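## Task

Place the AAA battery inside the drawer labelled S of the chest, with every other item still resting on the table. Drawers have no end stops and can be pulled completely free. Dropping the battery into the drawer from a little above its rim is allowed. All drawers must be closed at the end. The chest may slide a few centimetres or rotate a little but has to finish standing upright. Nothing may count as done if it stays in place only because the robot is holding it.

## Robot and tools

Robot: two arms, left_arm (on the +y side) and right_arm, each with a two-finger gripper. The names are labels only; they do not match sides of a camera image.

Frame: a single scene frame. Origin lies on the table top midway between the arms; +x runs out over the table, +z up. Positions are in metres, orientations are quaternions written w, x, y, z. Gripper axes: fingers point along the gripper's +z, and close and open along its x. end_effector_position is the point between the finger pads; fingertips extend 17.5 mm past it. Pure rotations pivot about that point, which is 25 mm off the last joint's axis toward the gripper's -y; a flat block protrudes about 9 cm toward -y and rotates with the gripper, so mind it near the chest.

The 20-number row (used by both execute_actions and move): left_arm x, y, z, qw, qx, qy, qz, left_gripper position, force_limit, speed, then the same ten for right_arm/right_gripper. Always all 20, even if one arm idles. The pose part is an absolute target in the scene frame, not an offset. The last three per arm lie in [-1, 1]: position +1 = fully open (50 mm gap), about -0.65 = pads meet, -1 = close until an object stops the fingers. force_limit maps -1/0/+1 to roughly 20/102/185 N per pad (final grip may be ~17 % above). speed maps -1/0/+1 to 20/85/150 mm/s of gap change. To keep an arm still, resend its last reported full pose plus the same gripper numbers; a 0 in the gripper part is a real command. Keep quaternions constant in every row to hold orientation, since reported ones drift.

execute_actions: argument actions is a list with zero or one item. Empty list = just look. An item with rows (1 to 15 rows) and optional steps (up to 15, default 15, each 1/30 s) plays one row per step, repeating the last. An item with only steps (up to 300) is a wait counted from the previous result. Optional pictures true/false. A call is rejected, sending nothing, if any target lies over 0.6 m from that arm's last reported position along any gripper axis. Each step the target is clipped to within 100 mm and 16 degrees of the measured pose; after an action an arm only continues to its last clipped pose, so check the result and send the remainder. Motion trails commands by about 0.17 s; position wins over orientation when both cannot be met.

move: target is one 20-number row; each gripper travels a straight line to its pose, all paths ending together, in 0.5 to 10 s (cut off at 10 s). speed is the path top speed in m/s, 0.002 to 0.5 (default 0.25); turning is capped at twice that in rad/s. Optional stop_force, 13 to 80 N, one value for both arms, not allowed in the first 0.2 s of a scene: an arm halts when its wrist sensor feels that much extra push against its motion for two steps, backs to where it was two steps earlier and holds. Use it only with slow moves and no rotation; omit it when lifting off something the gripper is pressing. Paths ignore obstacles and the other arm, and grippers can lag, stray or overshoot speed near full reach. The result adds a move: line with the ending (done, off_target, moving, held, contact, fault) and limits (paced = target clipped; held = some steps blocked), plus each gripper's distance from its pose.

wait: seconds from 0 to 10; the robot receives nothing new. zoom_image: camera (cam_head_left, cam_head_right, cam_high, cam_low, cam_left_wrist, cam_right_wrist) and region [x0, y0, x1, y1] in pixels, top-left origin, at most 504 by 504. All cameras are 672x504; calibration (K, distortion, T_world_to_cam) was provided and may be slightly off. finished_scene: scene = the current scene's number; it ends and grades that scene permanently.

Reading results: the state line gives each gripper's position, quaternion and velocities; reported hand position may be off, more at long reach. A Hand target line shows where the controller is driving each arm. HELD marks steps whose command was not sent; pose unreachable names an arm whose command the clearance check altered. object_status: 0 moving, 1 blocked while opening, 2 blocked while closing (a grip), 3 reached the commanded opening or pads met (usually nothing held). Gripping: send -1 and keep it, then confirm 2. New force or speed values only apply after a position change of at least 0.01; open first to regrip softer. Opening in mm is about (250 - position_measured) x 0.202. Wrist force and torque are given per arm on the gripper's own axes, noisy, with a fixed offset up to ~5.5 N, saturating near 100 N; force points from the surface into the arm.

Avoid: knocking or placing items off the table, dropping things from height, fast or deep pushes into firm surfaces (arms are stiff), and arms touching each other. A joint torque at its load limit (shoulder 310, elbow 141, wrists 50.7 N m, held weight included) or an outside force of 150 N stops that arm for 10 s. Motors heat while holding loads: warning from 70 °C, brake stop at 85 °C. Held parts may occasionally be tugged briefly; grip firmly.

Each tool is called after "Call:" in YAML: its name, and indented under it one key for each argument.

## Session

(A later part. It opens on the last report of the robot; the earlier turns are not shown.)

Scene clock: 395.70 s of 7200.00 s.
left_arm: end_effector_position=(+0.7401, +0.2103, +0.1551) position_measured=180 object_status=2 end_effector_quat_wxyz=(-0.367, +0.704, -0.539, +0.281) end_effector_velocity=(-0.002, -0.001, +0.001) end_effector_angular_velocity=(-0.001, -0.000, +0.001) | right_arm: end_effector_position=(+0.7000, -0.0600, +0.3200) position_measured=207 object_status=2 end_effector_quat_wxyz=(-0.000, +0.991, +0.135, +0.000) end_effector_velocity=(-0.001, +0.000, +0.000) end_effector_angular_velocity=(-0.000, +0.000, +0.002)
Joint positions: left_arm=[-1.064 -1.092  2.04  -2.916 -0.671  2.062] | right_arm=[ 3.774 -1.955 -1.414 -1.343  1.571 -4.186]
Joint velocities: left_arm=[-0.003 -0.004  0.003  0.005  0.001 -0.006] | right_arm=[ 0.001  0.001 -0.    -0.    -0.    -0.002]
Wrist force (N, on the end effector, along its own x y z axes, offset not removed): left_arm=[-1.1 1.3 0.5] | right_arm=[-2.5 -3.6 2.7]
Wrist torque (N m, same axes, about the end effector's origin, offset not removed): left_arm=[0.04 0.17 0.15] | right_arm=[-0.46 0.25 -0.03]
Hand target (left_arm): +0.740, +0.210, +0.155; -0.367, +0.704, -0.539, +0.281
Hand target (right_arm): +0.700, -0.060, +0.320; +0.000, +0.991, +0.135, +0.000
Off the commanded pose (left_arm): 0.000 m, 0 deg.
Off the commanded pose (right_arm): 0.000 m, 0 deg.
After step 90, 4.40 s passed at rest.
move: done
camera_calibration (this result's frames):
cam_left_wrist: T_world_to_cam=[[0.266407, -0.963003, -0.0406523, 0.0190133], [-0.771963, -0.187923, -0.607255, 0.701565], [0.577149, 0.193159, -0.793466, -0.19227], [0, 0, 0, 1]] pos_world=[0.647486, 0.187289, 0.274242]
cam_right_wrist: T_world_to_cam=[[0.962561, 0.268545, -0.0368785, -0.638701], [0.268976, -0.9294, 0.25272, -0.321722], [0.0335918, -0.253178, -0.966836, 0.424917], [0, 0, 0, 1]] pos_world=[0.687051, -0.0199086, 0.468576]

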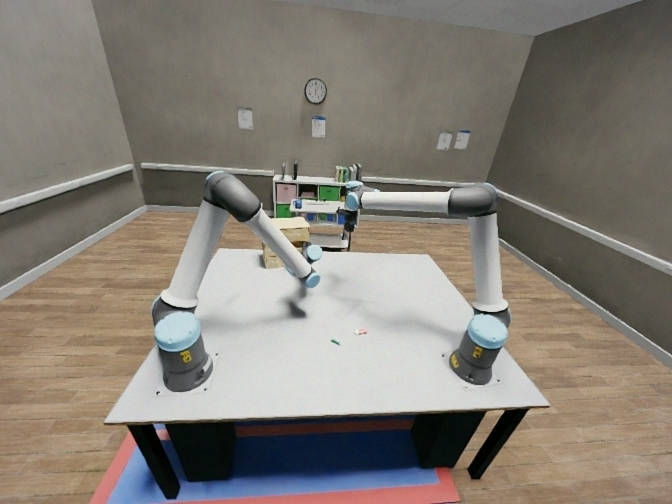

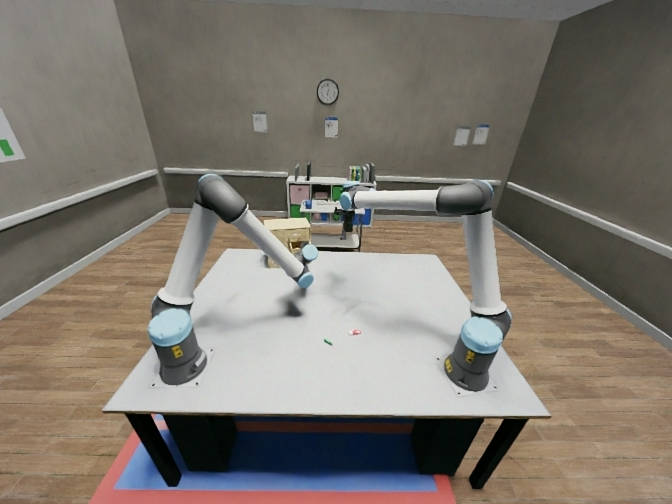

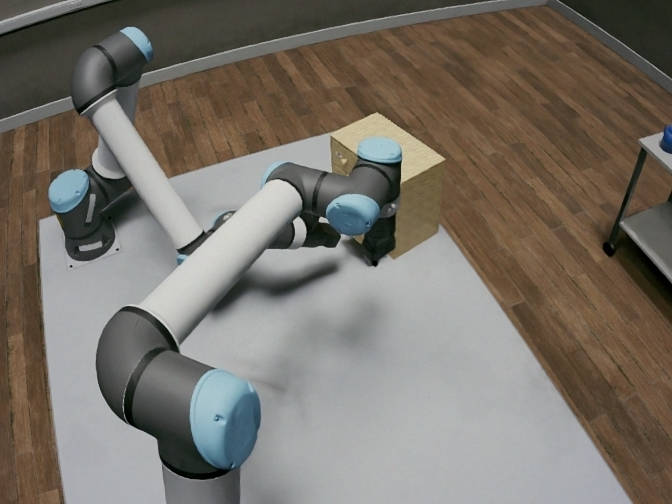

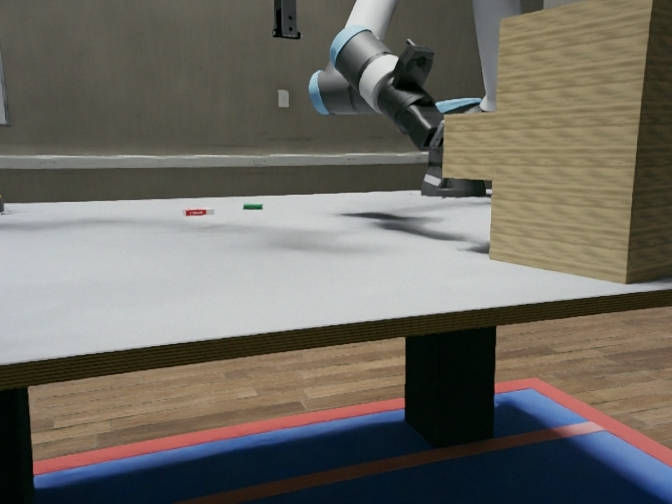

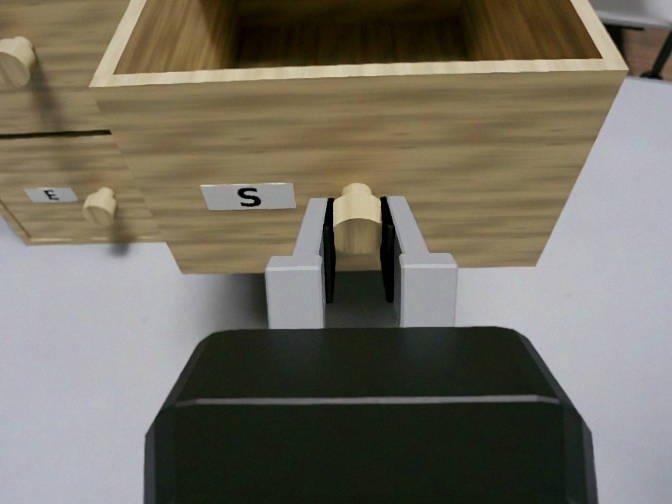

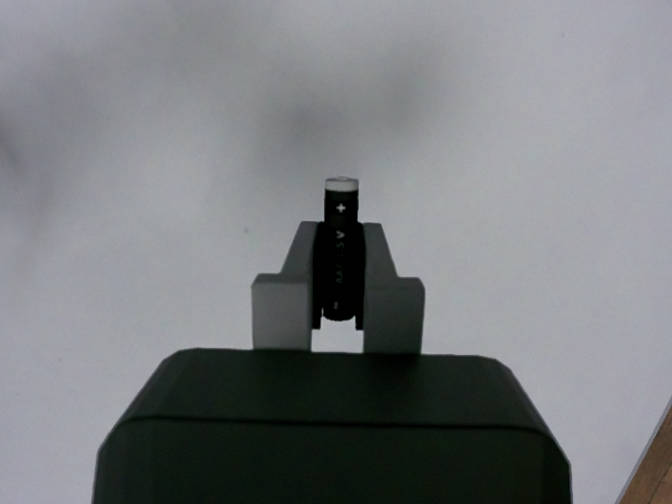

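Call:
move:
  target: [0.7399, 0.2102, 0.155, 0.36658, -0.70418, 0.53936, -0.28078, -1, -0.3, -0.3, 0.802, 0.206, 0.275, 0, 0.9909, 0.1349, 0, -1, -0.3, -0.3]
  speed: 0.2

Scene clock: 426.00 s of 7200.00 s.
left_arm: end_effector_position=(+0.7399, +0.2102, +0.1550) position_measured=180 object_status=2 end_effector_quat_wxyz=(-0.367, +0.704, -0.539, +0.281) end_effector_velocity=(+0.000, -0.000, +0.001) end_effector_angular_velocity=(-0.001, -0.001, +0.000) | right_arm: end_effector_position=(+0.8016, +0.2059, +0.2747) position_measured=207 object_status=2 end_effector_quat_wxyz=(+0.000, +0.991, +0.135, +0.000) end_effector_velocity=(+0.002, +0.002, -0.001) end_effector_angular_velocity=(-0.001, +0.002, -0.000)
Joint positions: left_arm=[-1.064 -1.092  2.041 -2.915 -0.671  2.061] | right_arm=[ 3.872 -2.432 -0.72  -1.56   1.57  -4.089]
Joint velocities: left_arm=[-0.    -0.    -0.001  0.     0.    -0.   ] | right_arm=[ 0.    -0.008  0.014 -0.008  0.     0.   ]
Wrist force (N, on the end effector, along its own x y z axes, offset not removed): left_arm=[-0.4 -2.7 0.6] | right_arm=[-3.3 -3.0 -0.3]
Wrist torque (N m, same axes, about the end effector's origin, offset not removed): left_arm=[-0.77 0.02 0.00] | right_arm=[-0.35 0.24 0.06]
Hand target (left_arm): +0.740, +0.210, +0.155; -0.367, +0.704, -0.539, +0.281
Hand target (right_arm): +0.802, +0.206, +0.275; +0.000, +0.991, +0.135, +0.000
Off the commanded pose (left_arm): 0.000 m, 0 deg.
Off the commanded pose (right_arm): 0.001 m, 0 deg.
After step 90, 25.17 s passed at rest.
move: done
camera_calibration (this result's frames):
cam_left_wrist: T_world_to_cam=[[0.266541, -0.962962, -0.0407297, 0.0188384], [-0.772034, -0.188014, -0.607136, 0.701351], [0.576992, 0.193272, -0.793553, -0.192052], [0, 0, 0, 1]] pos_world=[0.647258, 0.187123, 0.274179]
cam_right_wrist: T_world_to_cam=[[0.962586, 0.268524, -0.0363782, -0.809723], [0.268822, -0.929393, 0.252908, -0.0903789], [0.0341023, -0.253225, -0.966806, 0.444577], [0, 0, 0, 1]] pos_world=[0.788563, 0.246011, 0.423221]

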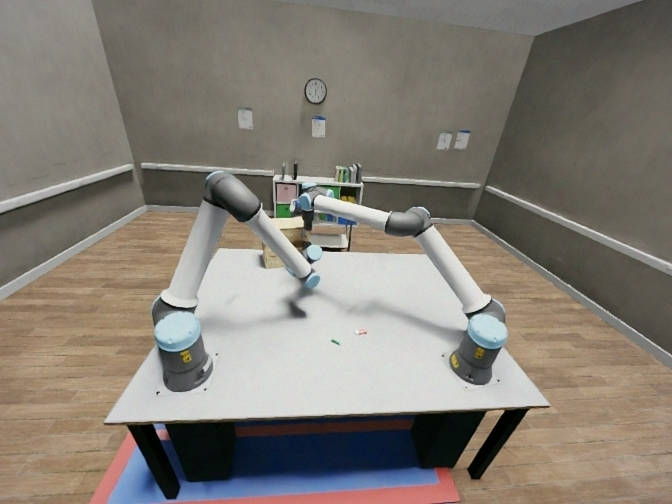

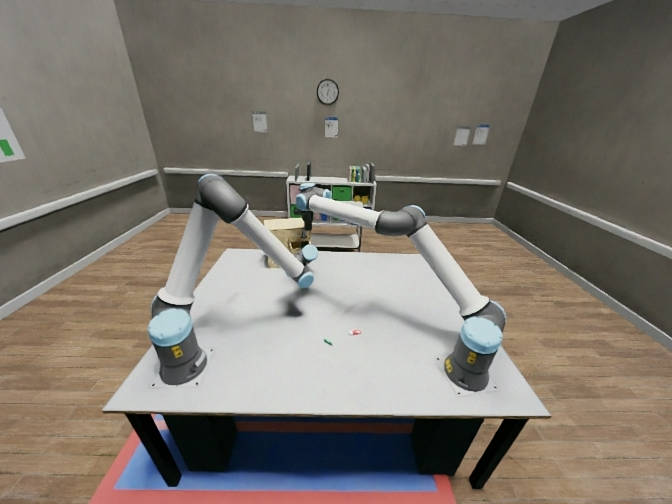

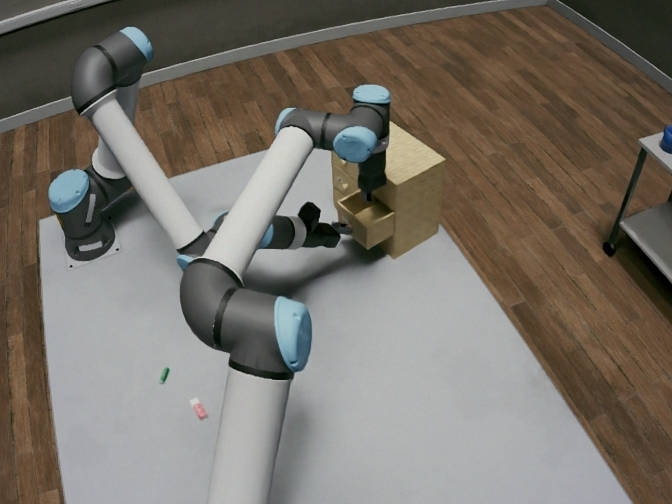

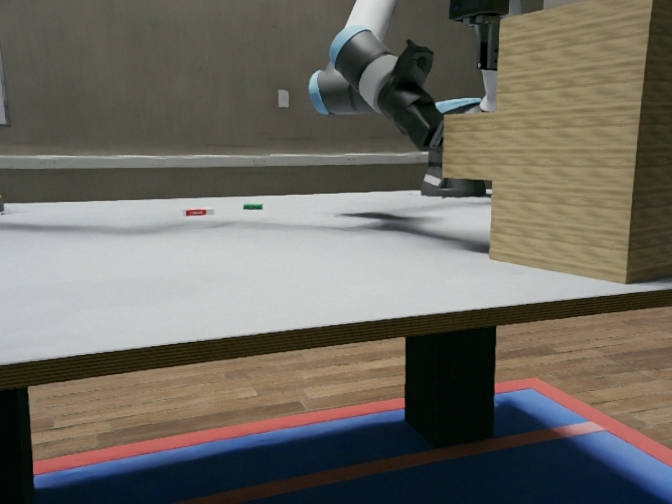

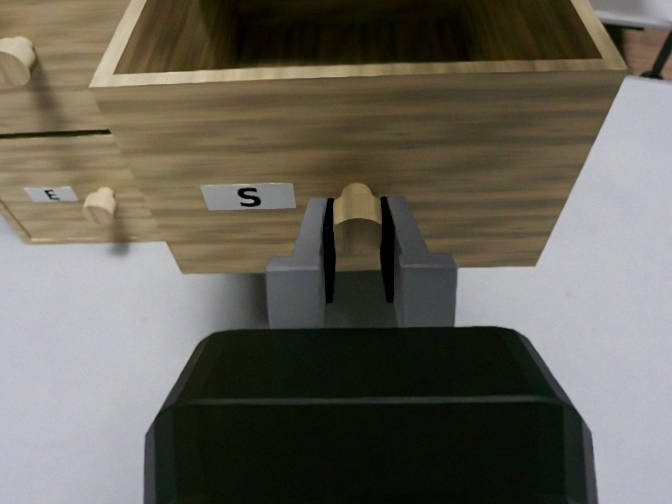

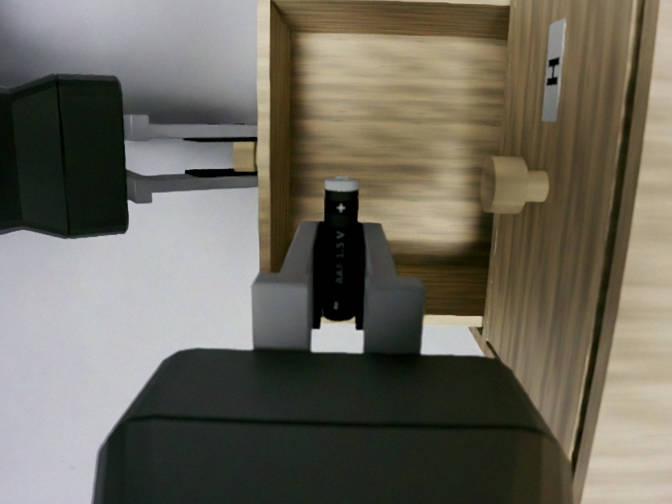

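Call:
move:
  target: [0.7399, 0.2102, 0.155, 0.36658, -0.70418, 0.53936, -0.28078, -1, -0.3, -0.3, 0.802, 0.206, 0.165, 0, 0.9909, 0.1349, 0, -1, -0.3, -0.3]
  speed: 0.08
  stop_force: 15

Scene clock: 445.07 s of 7200.00 s.
left_arm: end_effector_position=(+0.7399, +0.2102, +0.1550) position_measured=180 object_status=2 end_effector_quat_wxyz=(-0.367, +0.704, -0.539, +0.281) end_effector_velocity=(-0.000, +0.000, -0.000) end_effector_angular_velocity=(+0.000, +0.001, -0.001) | right_arm: end_effector_position=(+0.8018, +0.2058, +0.1654) position_measured=207 object_status=2 end_effector_quat_wxyz=(+0.000, +0.991, +0.135, -0.000) end_effector_velocity=(-0.001, +0.001, -0.003) end_effector_angular_velocity=(+0.001, +0.001, +0.002)
Joint positions: left_arm=[-1.064 -1.092  2.041 -2.915 -0.671  2.061] | right_arm=[ 3.871 -2.456 -0.867 -1.389  1.571 -4.089]
Joint velocities: left_arm=[-0.    -0.     0.001 -0.    -0.     0.001] | right_arm=[ 0.001 -0.001 -0.003  0.004  0.001 -0.002]
Wrist force (N, on the end effector, along its own x y z axes, offset not removed): left_arm=[2.0 2.2 0.7] | right_arm=[-3.0 -2.2 1.8]
Wrist torque (N m, same axes, about the end effector's origin, offset not removed): left_arm=[0.33 -0.45 -0.06] | right_arm=[-0.22 0.41 0.09]
Hand target (left_arm): +0.740, +0.210, +0.155; -0.367, +0.704, -0.539, +0.281
Hand target (right_arm): +0.802, +0.206, +0.165; +0.000, +0.991, +0.135, -0.000
Off the commanded pose (left_arm): 0.000 m, 0 deg.
Off the commanded pose (right_arm): 0.000 m, 0 deg.
After step 90, 14.20 s passed at rest.
move: done
camera_calibration (this result's frames):
cam_left_wrist: T_world_to_cam=[[0.266542, -0.962962, -0.0407301, 0.0188378], [-0.772034, -0.188014, -0.607136, 0.701351], [0.576991, 0.193272, -0.793553, -0.192052], [0, 0, 0, 1]] pos_world=[0.647258, 0.187123, 0.274179]
cam_right_wrist: T_world_to_cam=[[0.962559, 0.268547, -0.0369039, -0.813793], [0.268984, -0.929395, 0.252731, -0.0630139], [0.0335719, -0.253196, -0.966832, 0.339307], [0, 0, 0, 1]] pos_world=[0.788882, 0.245888, 0.313947]

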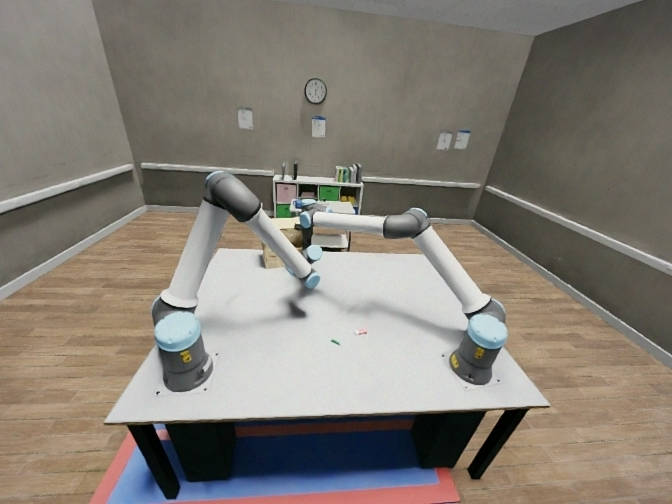

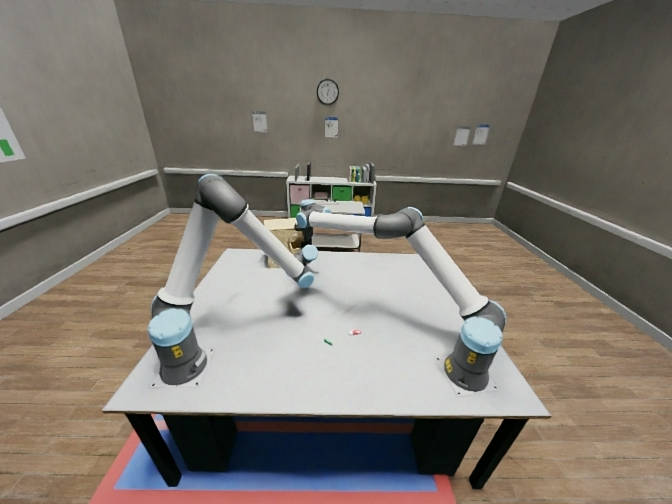

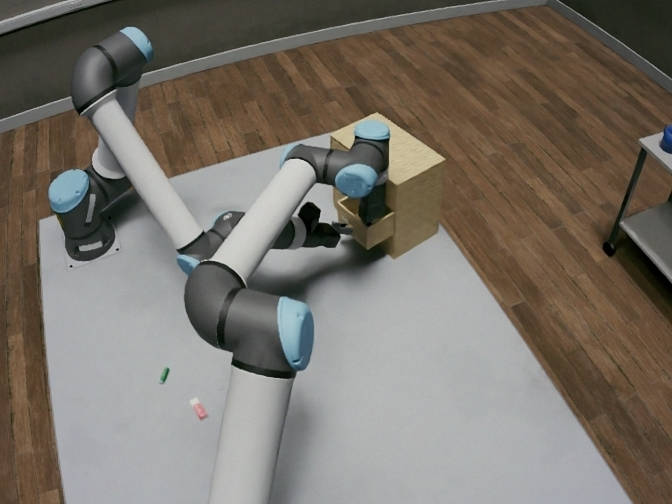

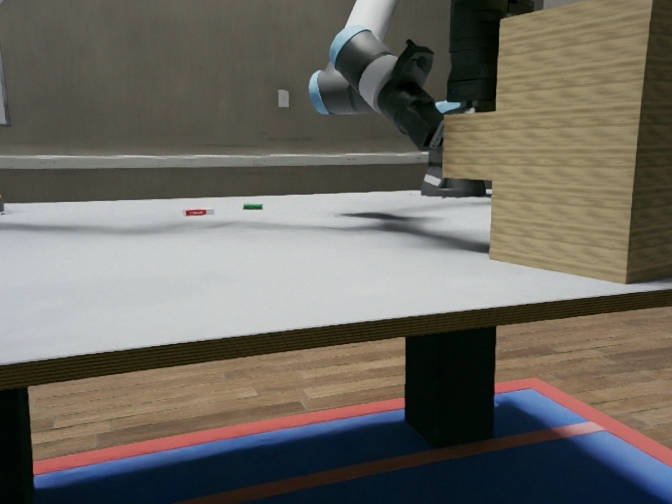

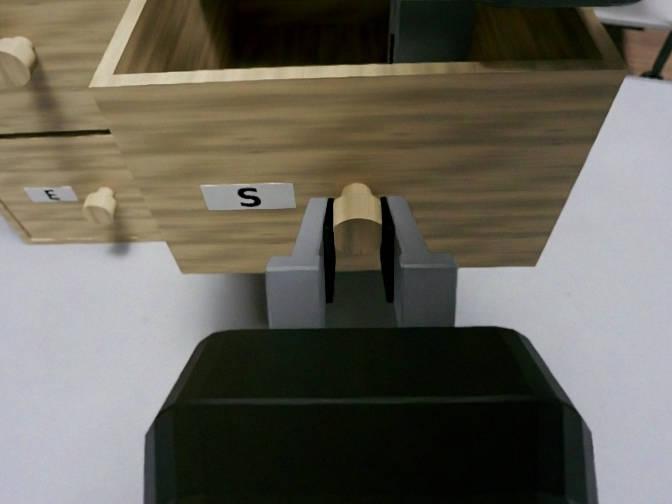

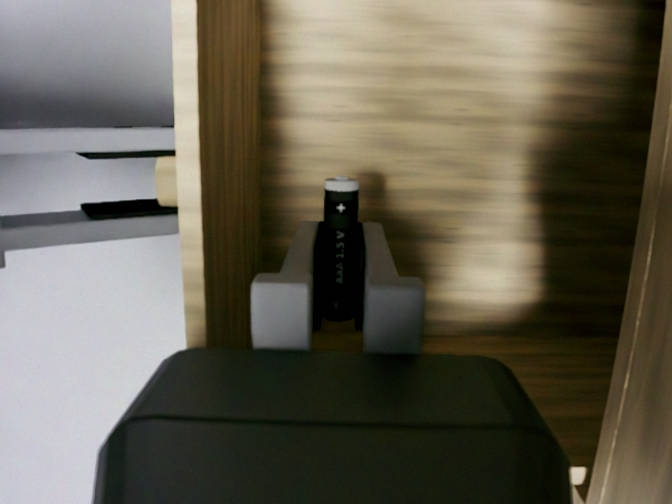

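Release the battery (open partially).

Call:
execute_actions:
  actions:
    - {"rows": [[0.7399, 0.2102, 0.155, 0.36658, -0.70418, 0.53936, -0.28078, -1, -0.3, -0.3, 0.802, 0.206, 0.165, 0, 0.9909, 0.1349, 0, 0.0, -0.3, 0.0]], "steps": 12}
  pictures: false

Call:
move:
  target: [0.7399, 0.2102, 0.155, 0.36658, -0.70418, 0.53936, -0.28078, -1, -0.3, -0.3, 0.802, 0.206, 0.27, 0, 0.9909, 0.1349, 0, 0.0, -0.3, 0.0]
  speed: 0.15

Scene clock: 457.30 s of 7200.00 s.
left_arm: end_effector_position=(+0.7399, +0.2102, +0.1550) position_measured=180 object_status=2 end_effector_quat_wxyz=(-0.367, +0.704, -0.539, +0.281) end_effector_velocity=(-0.000, +0.000, -0.000) end_effector_angular_velocity=(+0.000, +0.000, +0.000) | right_arm: end_effector_position=(+0.8020, +0.2060, +0.1650) position_measured=152 object_status=3 end_effector_quat_wxyz=(-0.000, +0.991, +0.135, +0.000) end_effector_velocity=(-0.001, +0.001, +0.001) end_effector_angular_velocity=(+0.001, +0.001, -0.001)
Joint positions: left_arm=[-1.064 -1.092  2.041 -2.915 -0.671  2.061] | right_arm=[ 3.871 -2.457 -0.867 -1.388  1.571 -4.089]
Joint velocities: left_arm=[ 0.  0.  0. -0. -0. -0.] | right_arm=[ 0.001  0.     0.001 -0.001  0.001  0.001]
Wrist force (N, on the end effector, along its own x y z axes, offset not removed): left_arm=[-0.7 -0.7 2.6] | right_arm=[-3.1 -4.4 -2.1]
Wrist torque (N m, same axes, about the end effector's origin, offset not removed): left_arm=[-0.19 0.03 0.04] | right_arm=[-0.65 0.40 0.04]
Hand target (left_arm): +0.740, +0.210, +0.155; -0.367, +0.704, -0.539, +0.281
Hand target (right_arm): +0.802, +0.206, +0.165; -0.000, +0.991, +0.135, +0.000
Off the commanded pose (left_arm): 0.000 m, 0 deg.
Off the commanded pose (right_arm): 0.000 m, 0 deg.
Steps of this call (steps 1 to 90: nothing new was sent; then 8.83 s passed at rest; steps 91 to 102: all 12 steps of this action). Readings (end_effector_position | what the end effector reports):
91: left_arm (+0.7399, +0.2102, +0.1550) | right_arm (+0.8018, +0.2058, +0.1650) | left_arm position_measured=180 object_status=2 | right_arm position_measured=205 object_status=0
92: left_arm (+0.7399, +0.2102, +0.1550) | right_arm (+0.8018, +0.2058, +0.1650) | left_arm position_measured=180 object_status=2 | right_arm position_measured=191 object_status=0
94: left_arm (+0.7399, +0.2102, +0.1550) | right_arm (+0.8019, +0.2059, +0.1649) | left_arm position_measured=180 object_status=2 | right_arm position_measured=163 object_status=0
98: left_arm (+0.7399, +0.2102, +0.1550) | right_arm (+0.8020, +0.2060, +0.1650) | left_arm position_measured=180 object_status=2 | right_arm position_measured=152 object_status=0
102: the state above

Scene clock: 458.80 s of 7200.00 s.
left_arm: end_effector_position=(+0.7399, +0.2102, +0.1550) position_measured=180 object_status=2 end_effector_quat_wxyz=(-0.367, +0.704, -0.539, +0.281) end_effector_velocity=(-0.000, +0.000, +0.002) end_effector_angular_velocity=(-0.001, -0.001, -0.000) | right_arm: end_effector_position=(+0.8021, +0.2062, +0.2697) position_measured=152 object_status=3 end_effector_quat_wxyz=(-0.000, +0.991, +0.135, +0.000) end_effector_velocity=(+0.000, +0.001, +0.002) end_effector_angular_velocity=(+0.000, +0.001, -0.001)
Joint positions: left_arm=[-1.064 -1.092  2.041 -2.915 -0.671  2.061] | right_arm=[ 3.871 -2.434 -0.725 -1.553  1.571 -4.089]
Joint velocities: left_arm=[ 0.    -0.003  0.001  0.     0.     0.001] | right_arm=[-0.    -0.002  0.007 -0.006  0.001  0.   ]
Wrist force (N, on the end effector, along its own x y z axes, offset not removed): left_arm=[-1.0 -2.2 0.4] | right_arm=[-1.5 -2.4 0.6]
Wrist torque (N m, same axes, about the end effector's origin, offset not removed): left_arm=[-0.65 0.15 -0.06] | right_arm=[-0.27 0.05 -0.01]
Hand target (left_arm): +0.740, +0.210, +0.155; -0.367, +0.704, -0.539, +0.281
Hand target (right_arm): +0.802, +0.206, +0.270; -0.000, +0.991, +0.135, +0.000
Off the commanded pose (left_arm): 0.000 m, 0 deg.
Off the commanded pose (right_arm): 0.000 m, 0 deg.
move: done
camera_calibration (this result's frames):
cam_left_wrist: T_world_to_cam=[[0.266539, -0.962963, -0.0407318, 0.0188388], [-0.77204, -0.188012, -0.607129, 0.701351], [0.576985, 0.19327, -0.793558, -0.192049], [0, 0, 0, 1]] pos_world=[0.647259, 0.187121, 0.274176]
cam_right_wrist: T_world_to_cam=[[0.962568, 0.26854, -0.0367304, -0.81039], [0.268937, -0.929437, 0.252627, -0.0890471], [0.033702, -0.253049, -0.966866, 0.440156], [0, 0, 0, 1]] pos_world=[0.78917, 0.24624, 0.418302]

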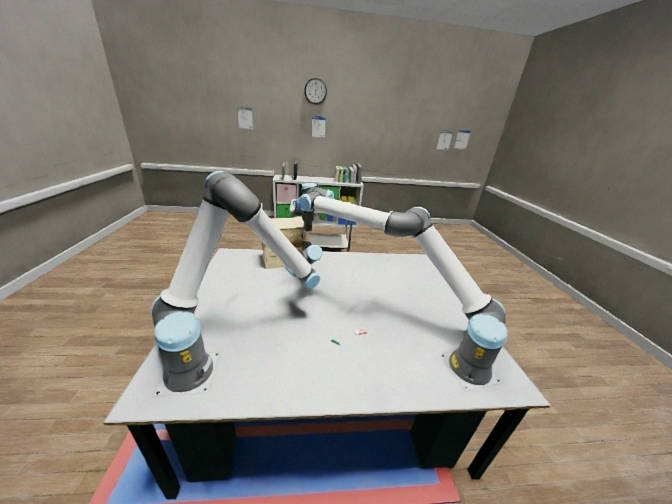

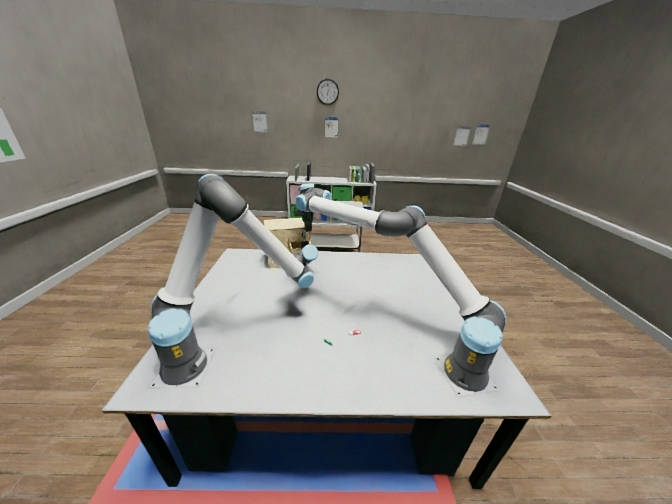

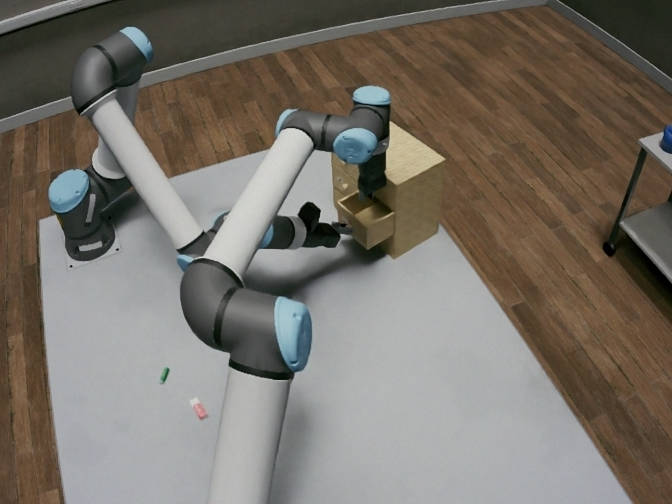

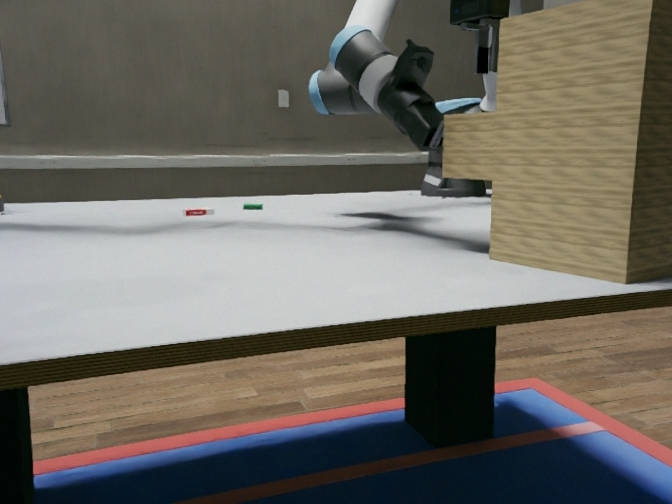

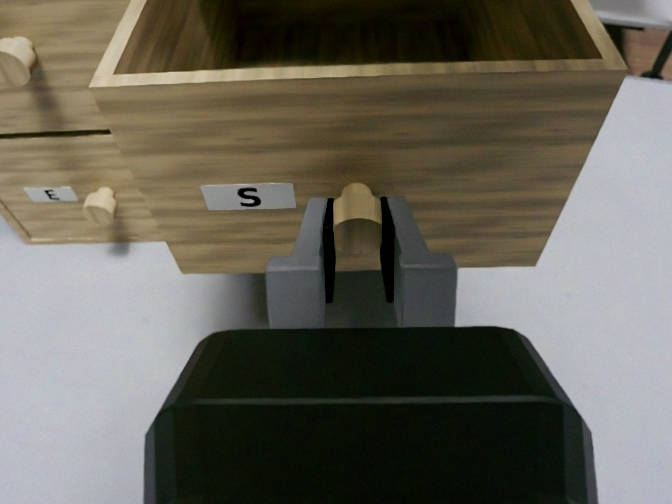

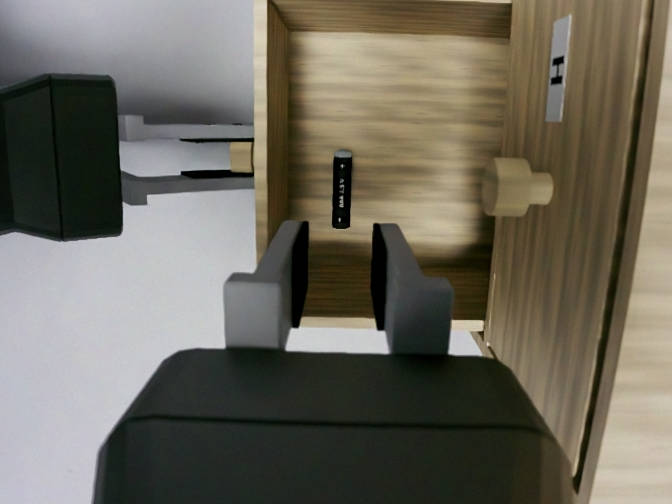

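Call:
move:
  target: [0.8364, 0.2362, 0.155, 0.36658, -0.70418, 0.53936, -0.28078, -1, -0.3, -0.3, 0.76, 0.0, 0.30, 0, 0.9909, 0.1349, 0, 0.0, -0.3, 0.0]
  speed: 0.13
  stop_force: 20

Scene clock: 469.53 s of 7200.00 s.
left_arm: end_effector_position=(+0.8363, +0.2361, +0.1549) position_measured=180 object_status=2 end_effector_quat_wxyz=(-0.367, +0.704, -0.539, +0.281) end_effector_velocity=(+0.001, +0.001, -0.002) end_effector_angular_velocity=(+0.001, +0.001, -0.000) | right_arm: end_effector_position=(+0.7602, +0.0002, +0.3002) position_measured=152 object_status=3 end_effector_quat_wxyz=(-0.000, +0.991, +0.135, -0.000) end_effector_velocity=(-0.000, -0.003, -0.002) end_effector_angular_velocity=(-0.001, +0.003, +0.000)
Joint positions: left_arm=[-0.94  -1.004  1.915 -3.01  -0.726  2.233] | right_arm=[ 3.773 -2.103 -1.23  -1.379  1.571 -4.187]
Joint velocities: left_arm=[ 0.001  0.003 -0.001 -0.001 -0.001  0.002] | right_arm=[-0.002  0.002 -0.006  0.001  0.001 -0.002]
Wrist force (N, on the end effector, along its own x y z axes, offset not removed): left_arm=[1.0 0.4 -3.6] | right_arm=[-2.5 -5.1 0.0]
Wrist torque (N m, same axes, about the end effector's origin, offset not removed): left_arm=[0.25 -0.33 -0.01] | right_arm=[-0.75 0.26 -0.02]
Hand target (left_arm): +0.836, +0.236, +0.155; -0.367, +0.704, -0.539, +0.281
Hand target (right_arm): +0.760, -0.000, +0.300; -0.000, +0.991, +0.135, -0.000
Off the commanded pose (left_arm): 0.000 m, 0 deg.
Off the commanded pose (right_arm): 0.000 m, 0 deg.
After step 90, 5.53 s passed at rest.
move: done
camera_calibration (this result's frames):
cam_left_wrist: T_world_to_cam=[[0.266655, -0.962929, -0.0407708, 0.0179896], [-0.772081, -0.188102, -0.607049, 0.780651], [0.576876, 0.193351, -0.793618, -0.252643], [0, 0, 0, 1]] pos_world=[0.743673, 0.213014, 0.274125]
cam_right_wrist: T_world_to_cam=[[0.962547, 0.268558, -0.0371601, -0.713507], [0.26907, -0.929455, 0.252417, -0.276903], [0.0332499, -0.252962, -0.966905, 0.419259], [0, 0, 0, 1]] pos_world=[0.74735, 0.040305, 0.448764]

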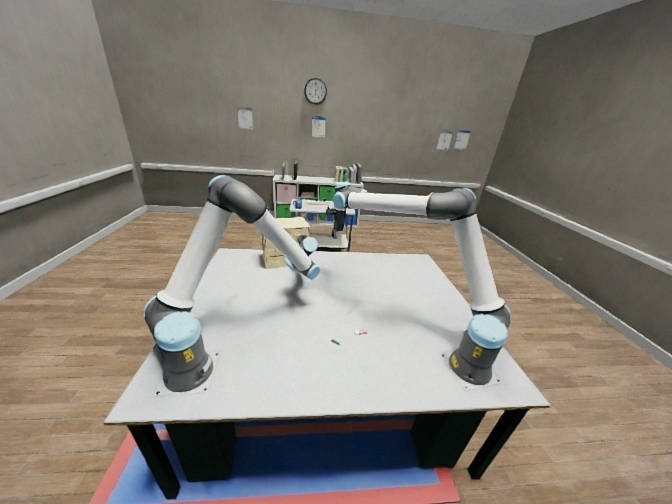

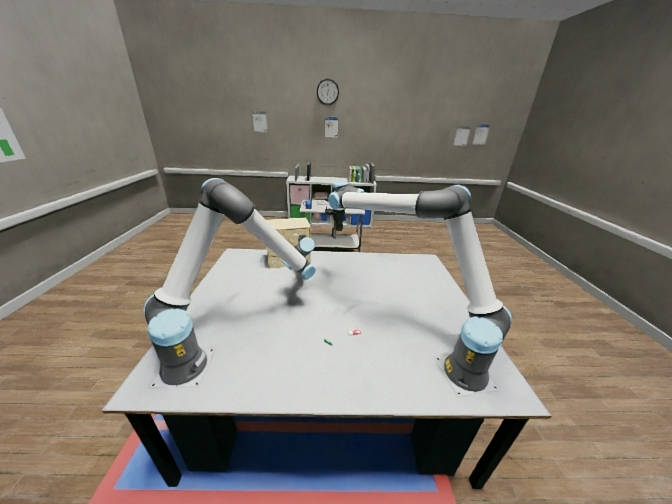

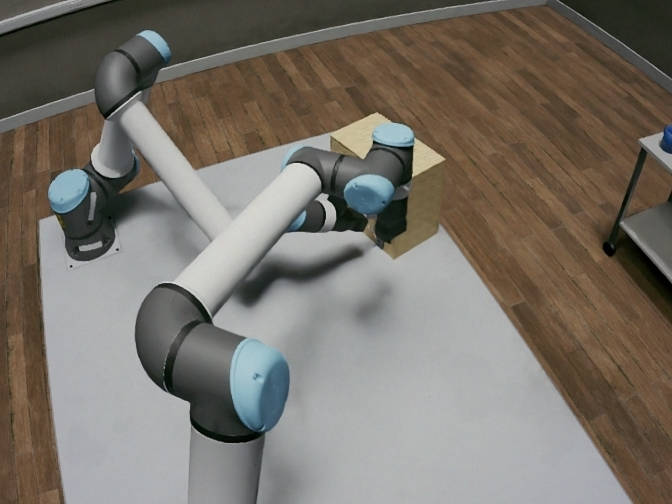

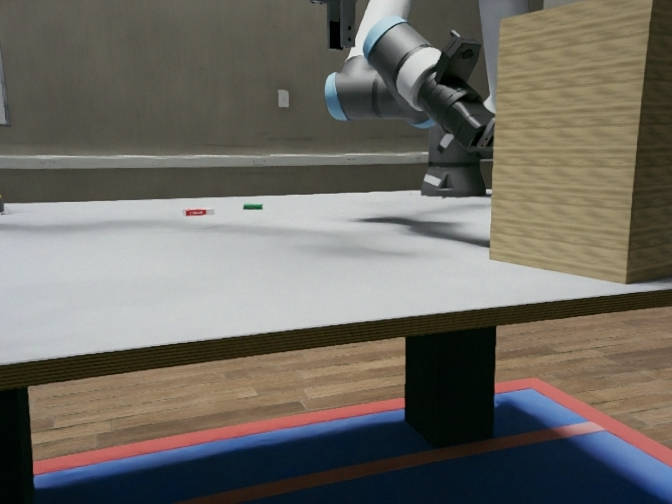

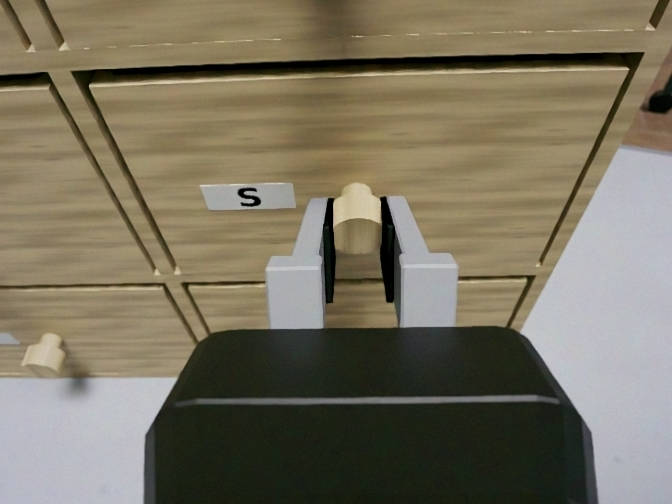

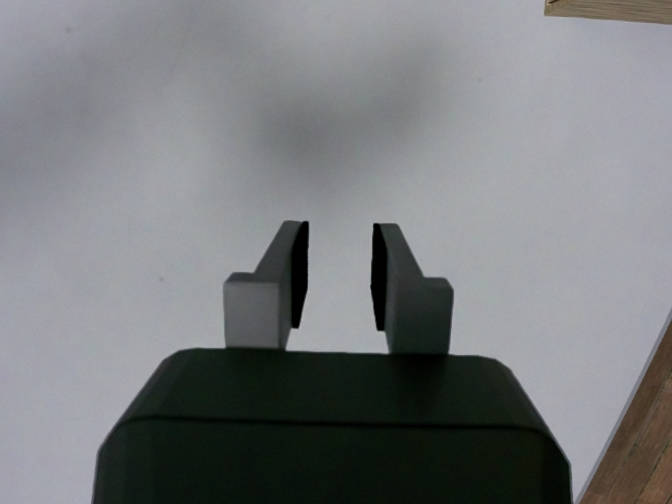

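The drawer is shut, matching its original position. Release the knob and back off.

Call:
execute_actions:
  actions:
    - {"rows": [[0.8364, 0.2362, 0.155, 0.36658, -0.70418, 0.53936, -0.28078, 0.5, -0.3, 0.3, 0.76, 0.0, 0.30, 0, 0.9909, 0.1349, 0, 0.0, -0.3, 0.0]], "steps": 10}
  pictures: false

Call:
move:
  target: [0.7785, 0.2206, 0.155, 0.36658, -0.70418, 0.53936, -0.28078, 0.5, -0.3, 0.3, 0.76, 0.0, 0.30, 0, 0.9909, 0.1349, 0, 0.0, -0.3, 0.0]
  speed: 0.15

Scene clock: 478.87 s of 7200.00 s.
left_arm: end_effector_position=(+0.8365, +0.2361, +0.1550) position_measured=78 object_status=0 end_effector_quat_wxyz=(-0.367, +0.704, -0.539, +0.281) end_effector_velocity=(-0.000, +0.000, -0.001) end_effector_angular_velocity=(+0.001, +0.001, +0.000) | right_arm: end_effector_position=(+0.7600, -0.0000, +0.3000) position_measured=152 object_status=3 end_effector_quat_wxyz=(-0.000, +0.991, +0.135, -0.000) end_effector_velocity=(-0.000, +0.000, +0.000) end_effector_angular_velocity=(-0.000, -0.001, -0.001)
Joint positions: left_arm=[-0.94  -1.004  1.915 -3.01  -0.726  2.234] | right_arm=[ 3.773 -2.103 -1.231 -1.379  1.571 -4.187]
Joint velocities: left_arm=[-0.     0.001  0.001 -0.     0.    -0.001] | right_arm=[ 0.001  0.    -0.001  0.001 -0.001  0.002]
Wrist force (N, on the end effector, along its own x y z axes, offset not removed): left_arm=[0.9 -0.9 -2.4] | right_arm=[-3.0 -4.1 -0.9]
Wrist torque (N m, same axes, about the end effector's origin, offset not removed): left_arm=[-0.38 -0.26 -0.01] | right_arm=[-0.64 0.41 0.08]
Hand target (left_arm): +0.836, +0.236, +0.155; -0.367, +0.704, -0.539, +0.281
Hand target (right_arm): +0.760, -0.000, +0.300; -0.000, +0.991, +0.135, -0.000
Off the commanded pose (left_arm): 0.000 m, 0 deg.
Off the commanded pose (right_arm): 0.000 m, 0 deg.
Steps of this call (steps 1 to 90: nothing new was sent; then 6.00 s passed at rest; steps 91 to 100: all 10 steps of this action). Readings (end_effector_position | what the end effector reports):
91: left_arm (+0.8364, +0.2361, +0.1549) | right_arm (+0.7602, -0.0001, +0.3002) | left_arm position_measured=177 object_status=0 | right_arm position_measured=152 object_status=3
92: left_arm (+0.8364, +0.2361, +0.1549) | right_arm (+0.7602, -0.0001, +0.3002) | left_arm position_measured=160 object_status=0 | right_arm position_measured=152 object_status=3
94: left_arm (+0.8365, +0.2361, +0.1549) | right_arm (+0.7601, -0.0001, +0.3001) | left_arm position_measured=126 object_status=0 | right_arm position_measured=152 object_status=3
98: left_arm (+0.8365, +0.2361, +0.1550) | right_arm (+0.7600, -0.0000, +0.3000) | left_arm position_measured=78 object_status=0 | right_arm position_measured=152 object_status=3
100: the state above

Scene clock: 480.10 s of 7200.00 s.
left_arm: end_effector_position=(+0.7788, +0.2207, +0.1550) position_measured=78 object_status=3 end_effector_quat_wxyz=(-0.367, +0.704, -0.539, +0.281) end_effector_velocity=(-0.003, -0.001, +0.001) end_effector_angular_velocity=(-0.003, -0.001, +0.002) | right_arm: end_effector_position=(+0.7600, -0.0000, +0.3000) position_measured=152 object_status=3 end_effector_quat_wxyz=(+0.000, +0.991, +0.135, +0.000) end_effector_velocity=(-0.000, -0.000, +0.001) end_effector_angular_velocity=(-0.000, -0.001, -0.000)
Joint positions: left_arm=[-1.012 -1.056  1.993 -2.962 -0.692  2.136] | right_arm=[ 3.773 -2.103 -1.231 -1.379  1.571 -4.187]
Joint velocities: left_arm=[-0.004 -0.003  0.003  0.004  0.002 -0.008] | right_arm=[ 0.     0.001  0.    -0.    -0.001  0.   ]
Wrist force (N, on the end effector, along its own x y z axes, offset not removed): left_arm=[2.5 1.3 -3.3] | right_arm=[-4.4 -2.0 0.0]
Wrist torque (N m, same axes, about the end effector's origin, offset not removed): left_arm=[0.20 -0.50 -0.10] | right_arm=[-0.31 0.54 0.11]
Hand target (left_arm): +0.778, +0.221, +0.155; -0.367, +0.704, -0.539, +0.281
Hand target (right_arm): +0.760, -0.000, +0.300; +0.000, +0.991, +0.135, +0.000
Off the commanded pose (left_arm): 0.000 m, 0 deg.
Off the commanded pose (right_arm): 0.000 m, 0 deg.
move: done
camera_calibration (this result's frames):
cam_left_wrist: T_world_to_cam=[[0.266421, -0.962998, -0.0406815, 0.0187028], [-0.77198, -0.187922, -0.607233, 0.733363], [0.577119, 0.193185, -0.793482, -0.216619], [0, 0, 0, 1]] pos_world=[0.686174, 0.197673, 0.2742]
cam_right_wrist: T_world_to_cam=[[0.962561, 0.268545, -0.0368783, -0.713305], [0.268976, -0.9294, 0.25272, -0.27704], [0.0335921, -0.253178, -0.966836, 0.418756], [0, 0, 0, 1]] pos_world=[0.747049, 0.0400927, 0.448576]

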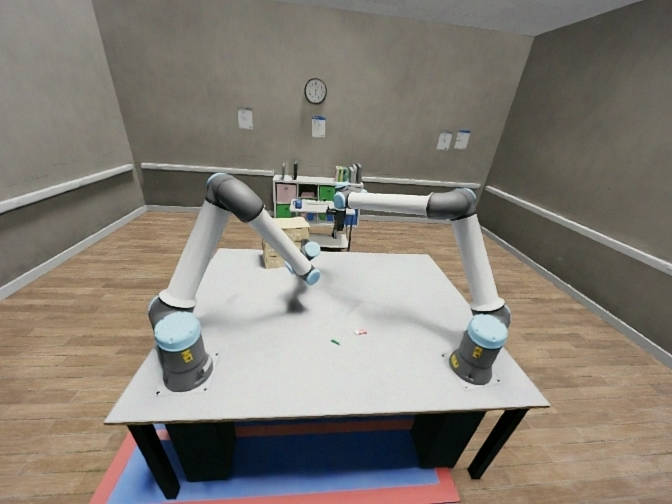

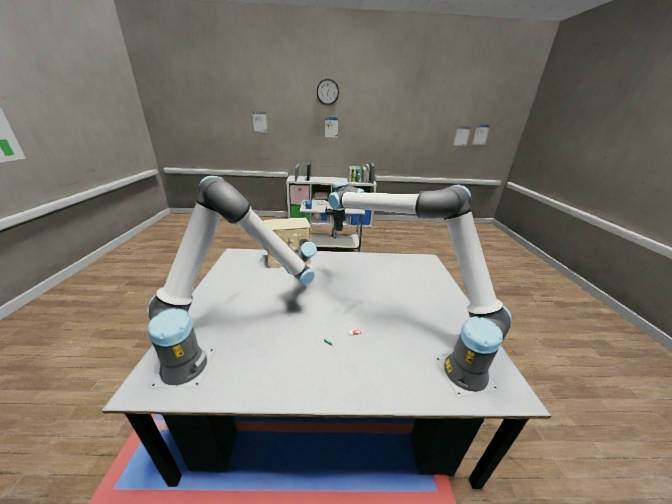

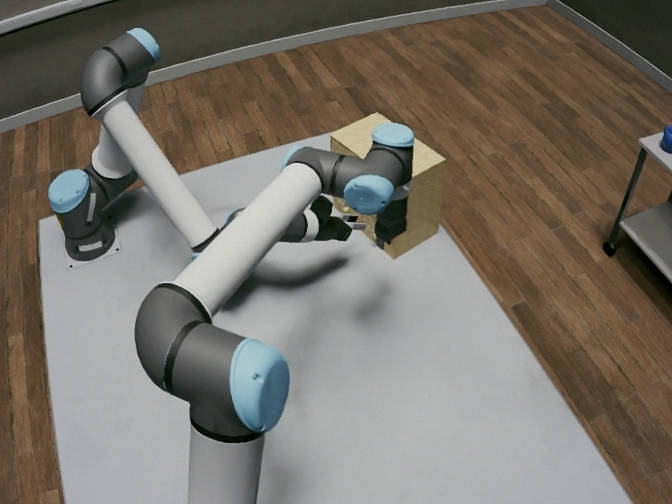

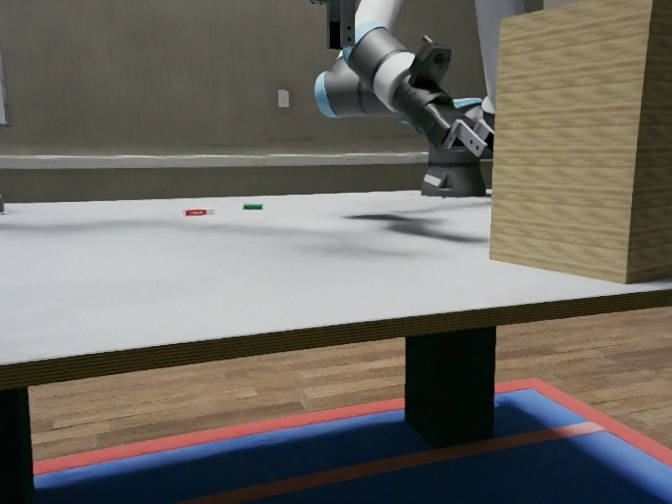

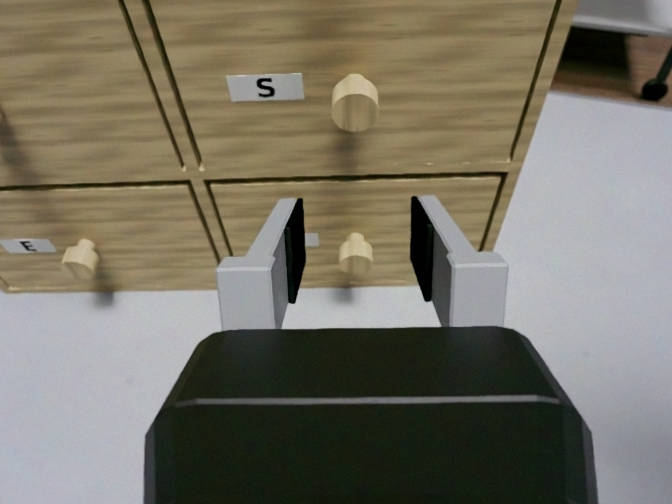

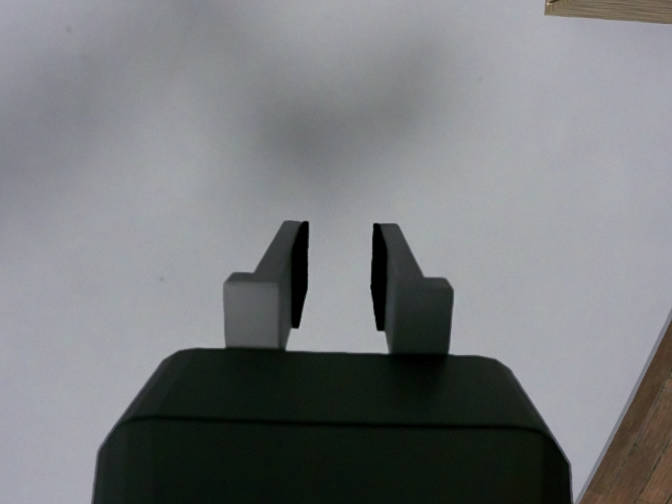

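The drawer is shut and the battery is inside. Finishing scene 1.

Call:
finished_scene:
  scene: 1

The scene is finished: the task was done.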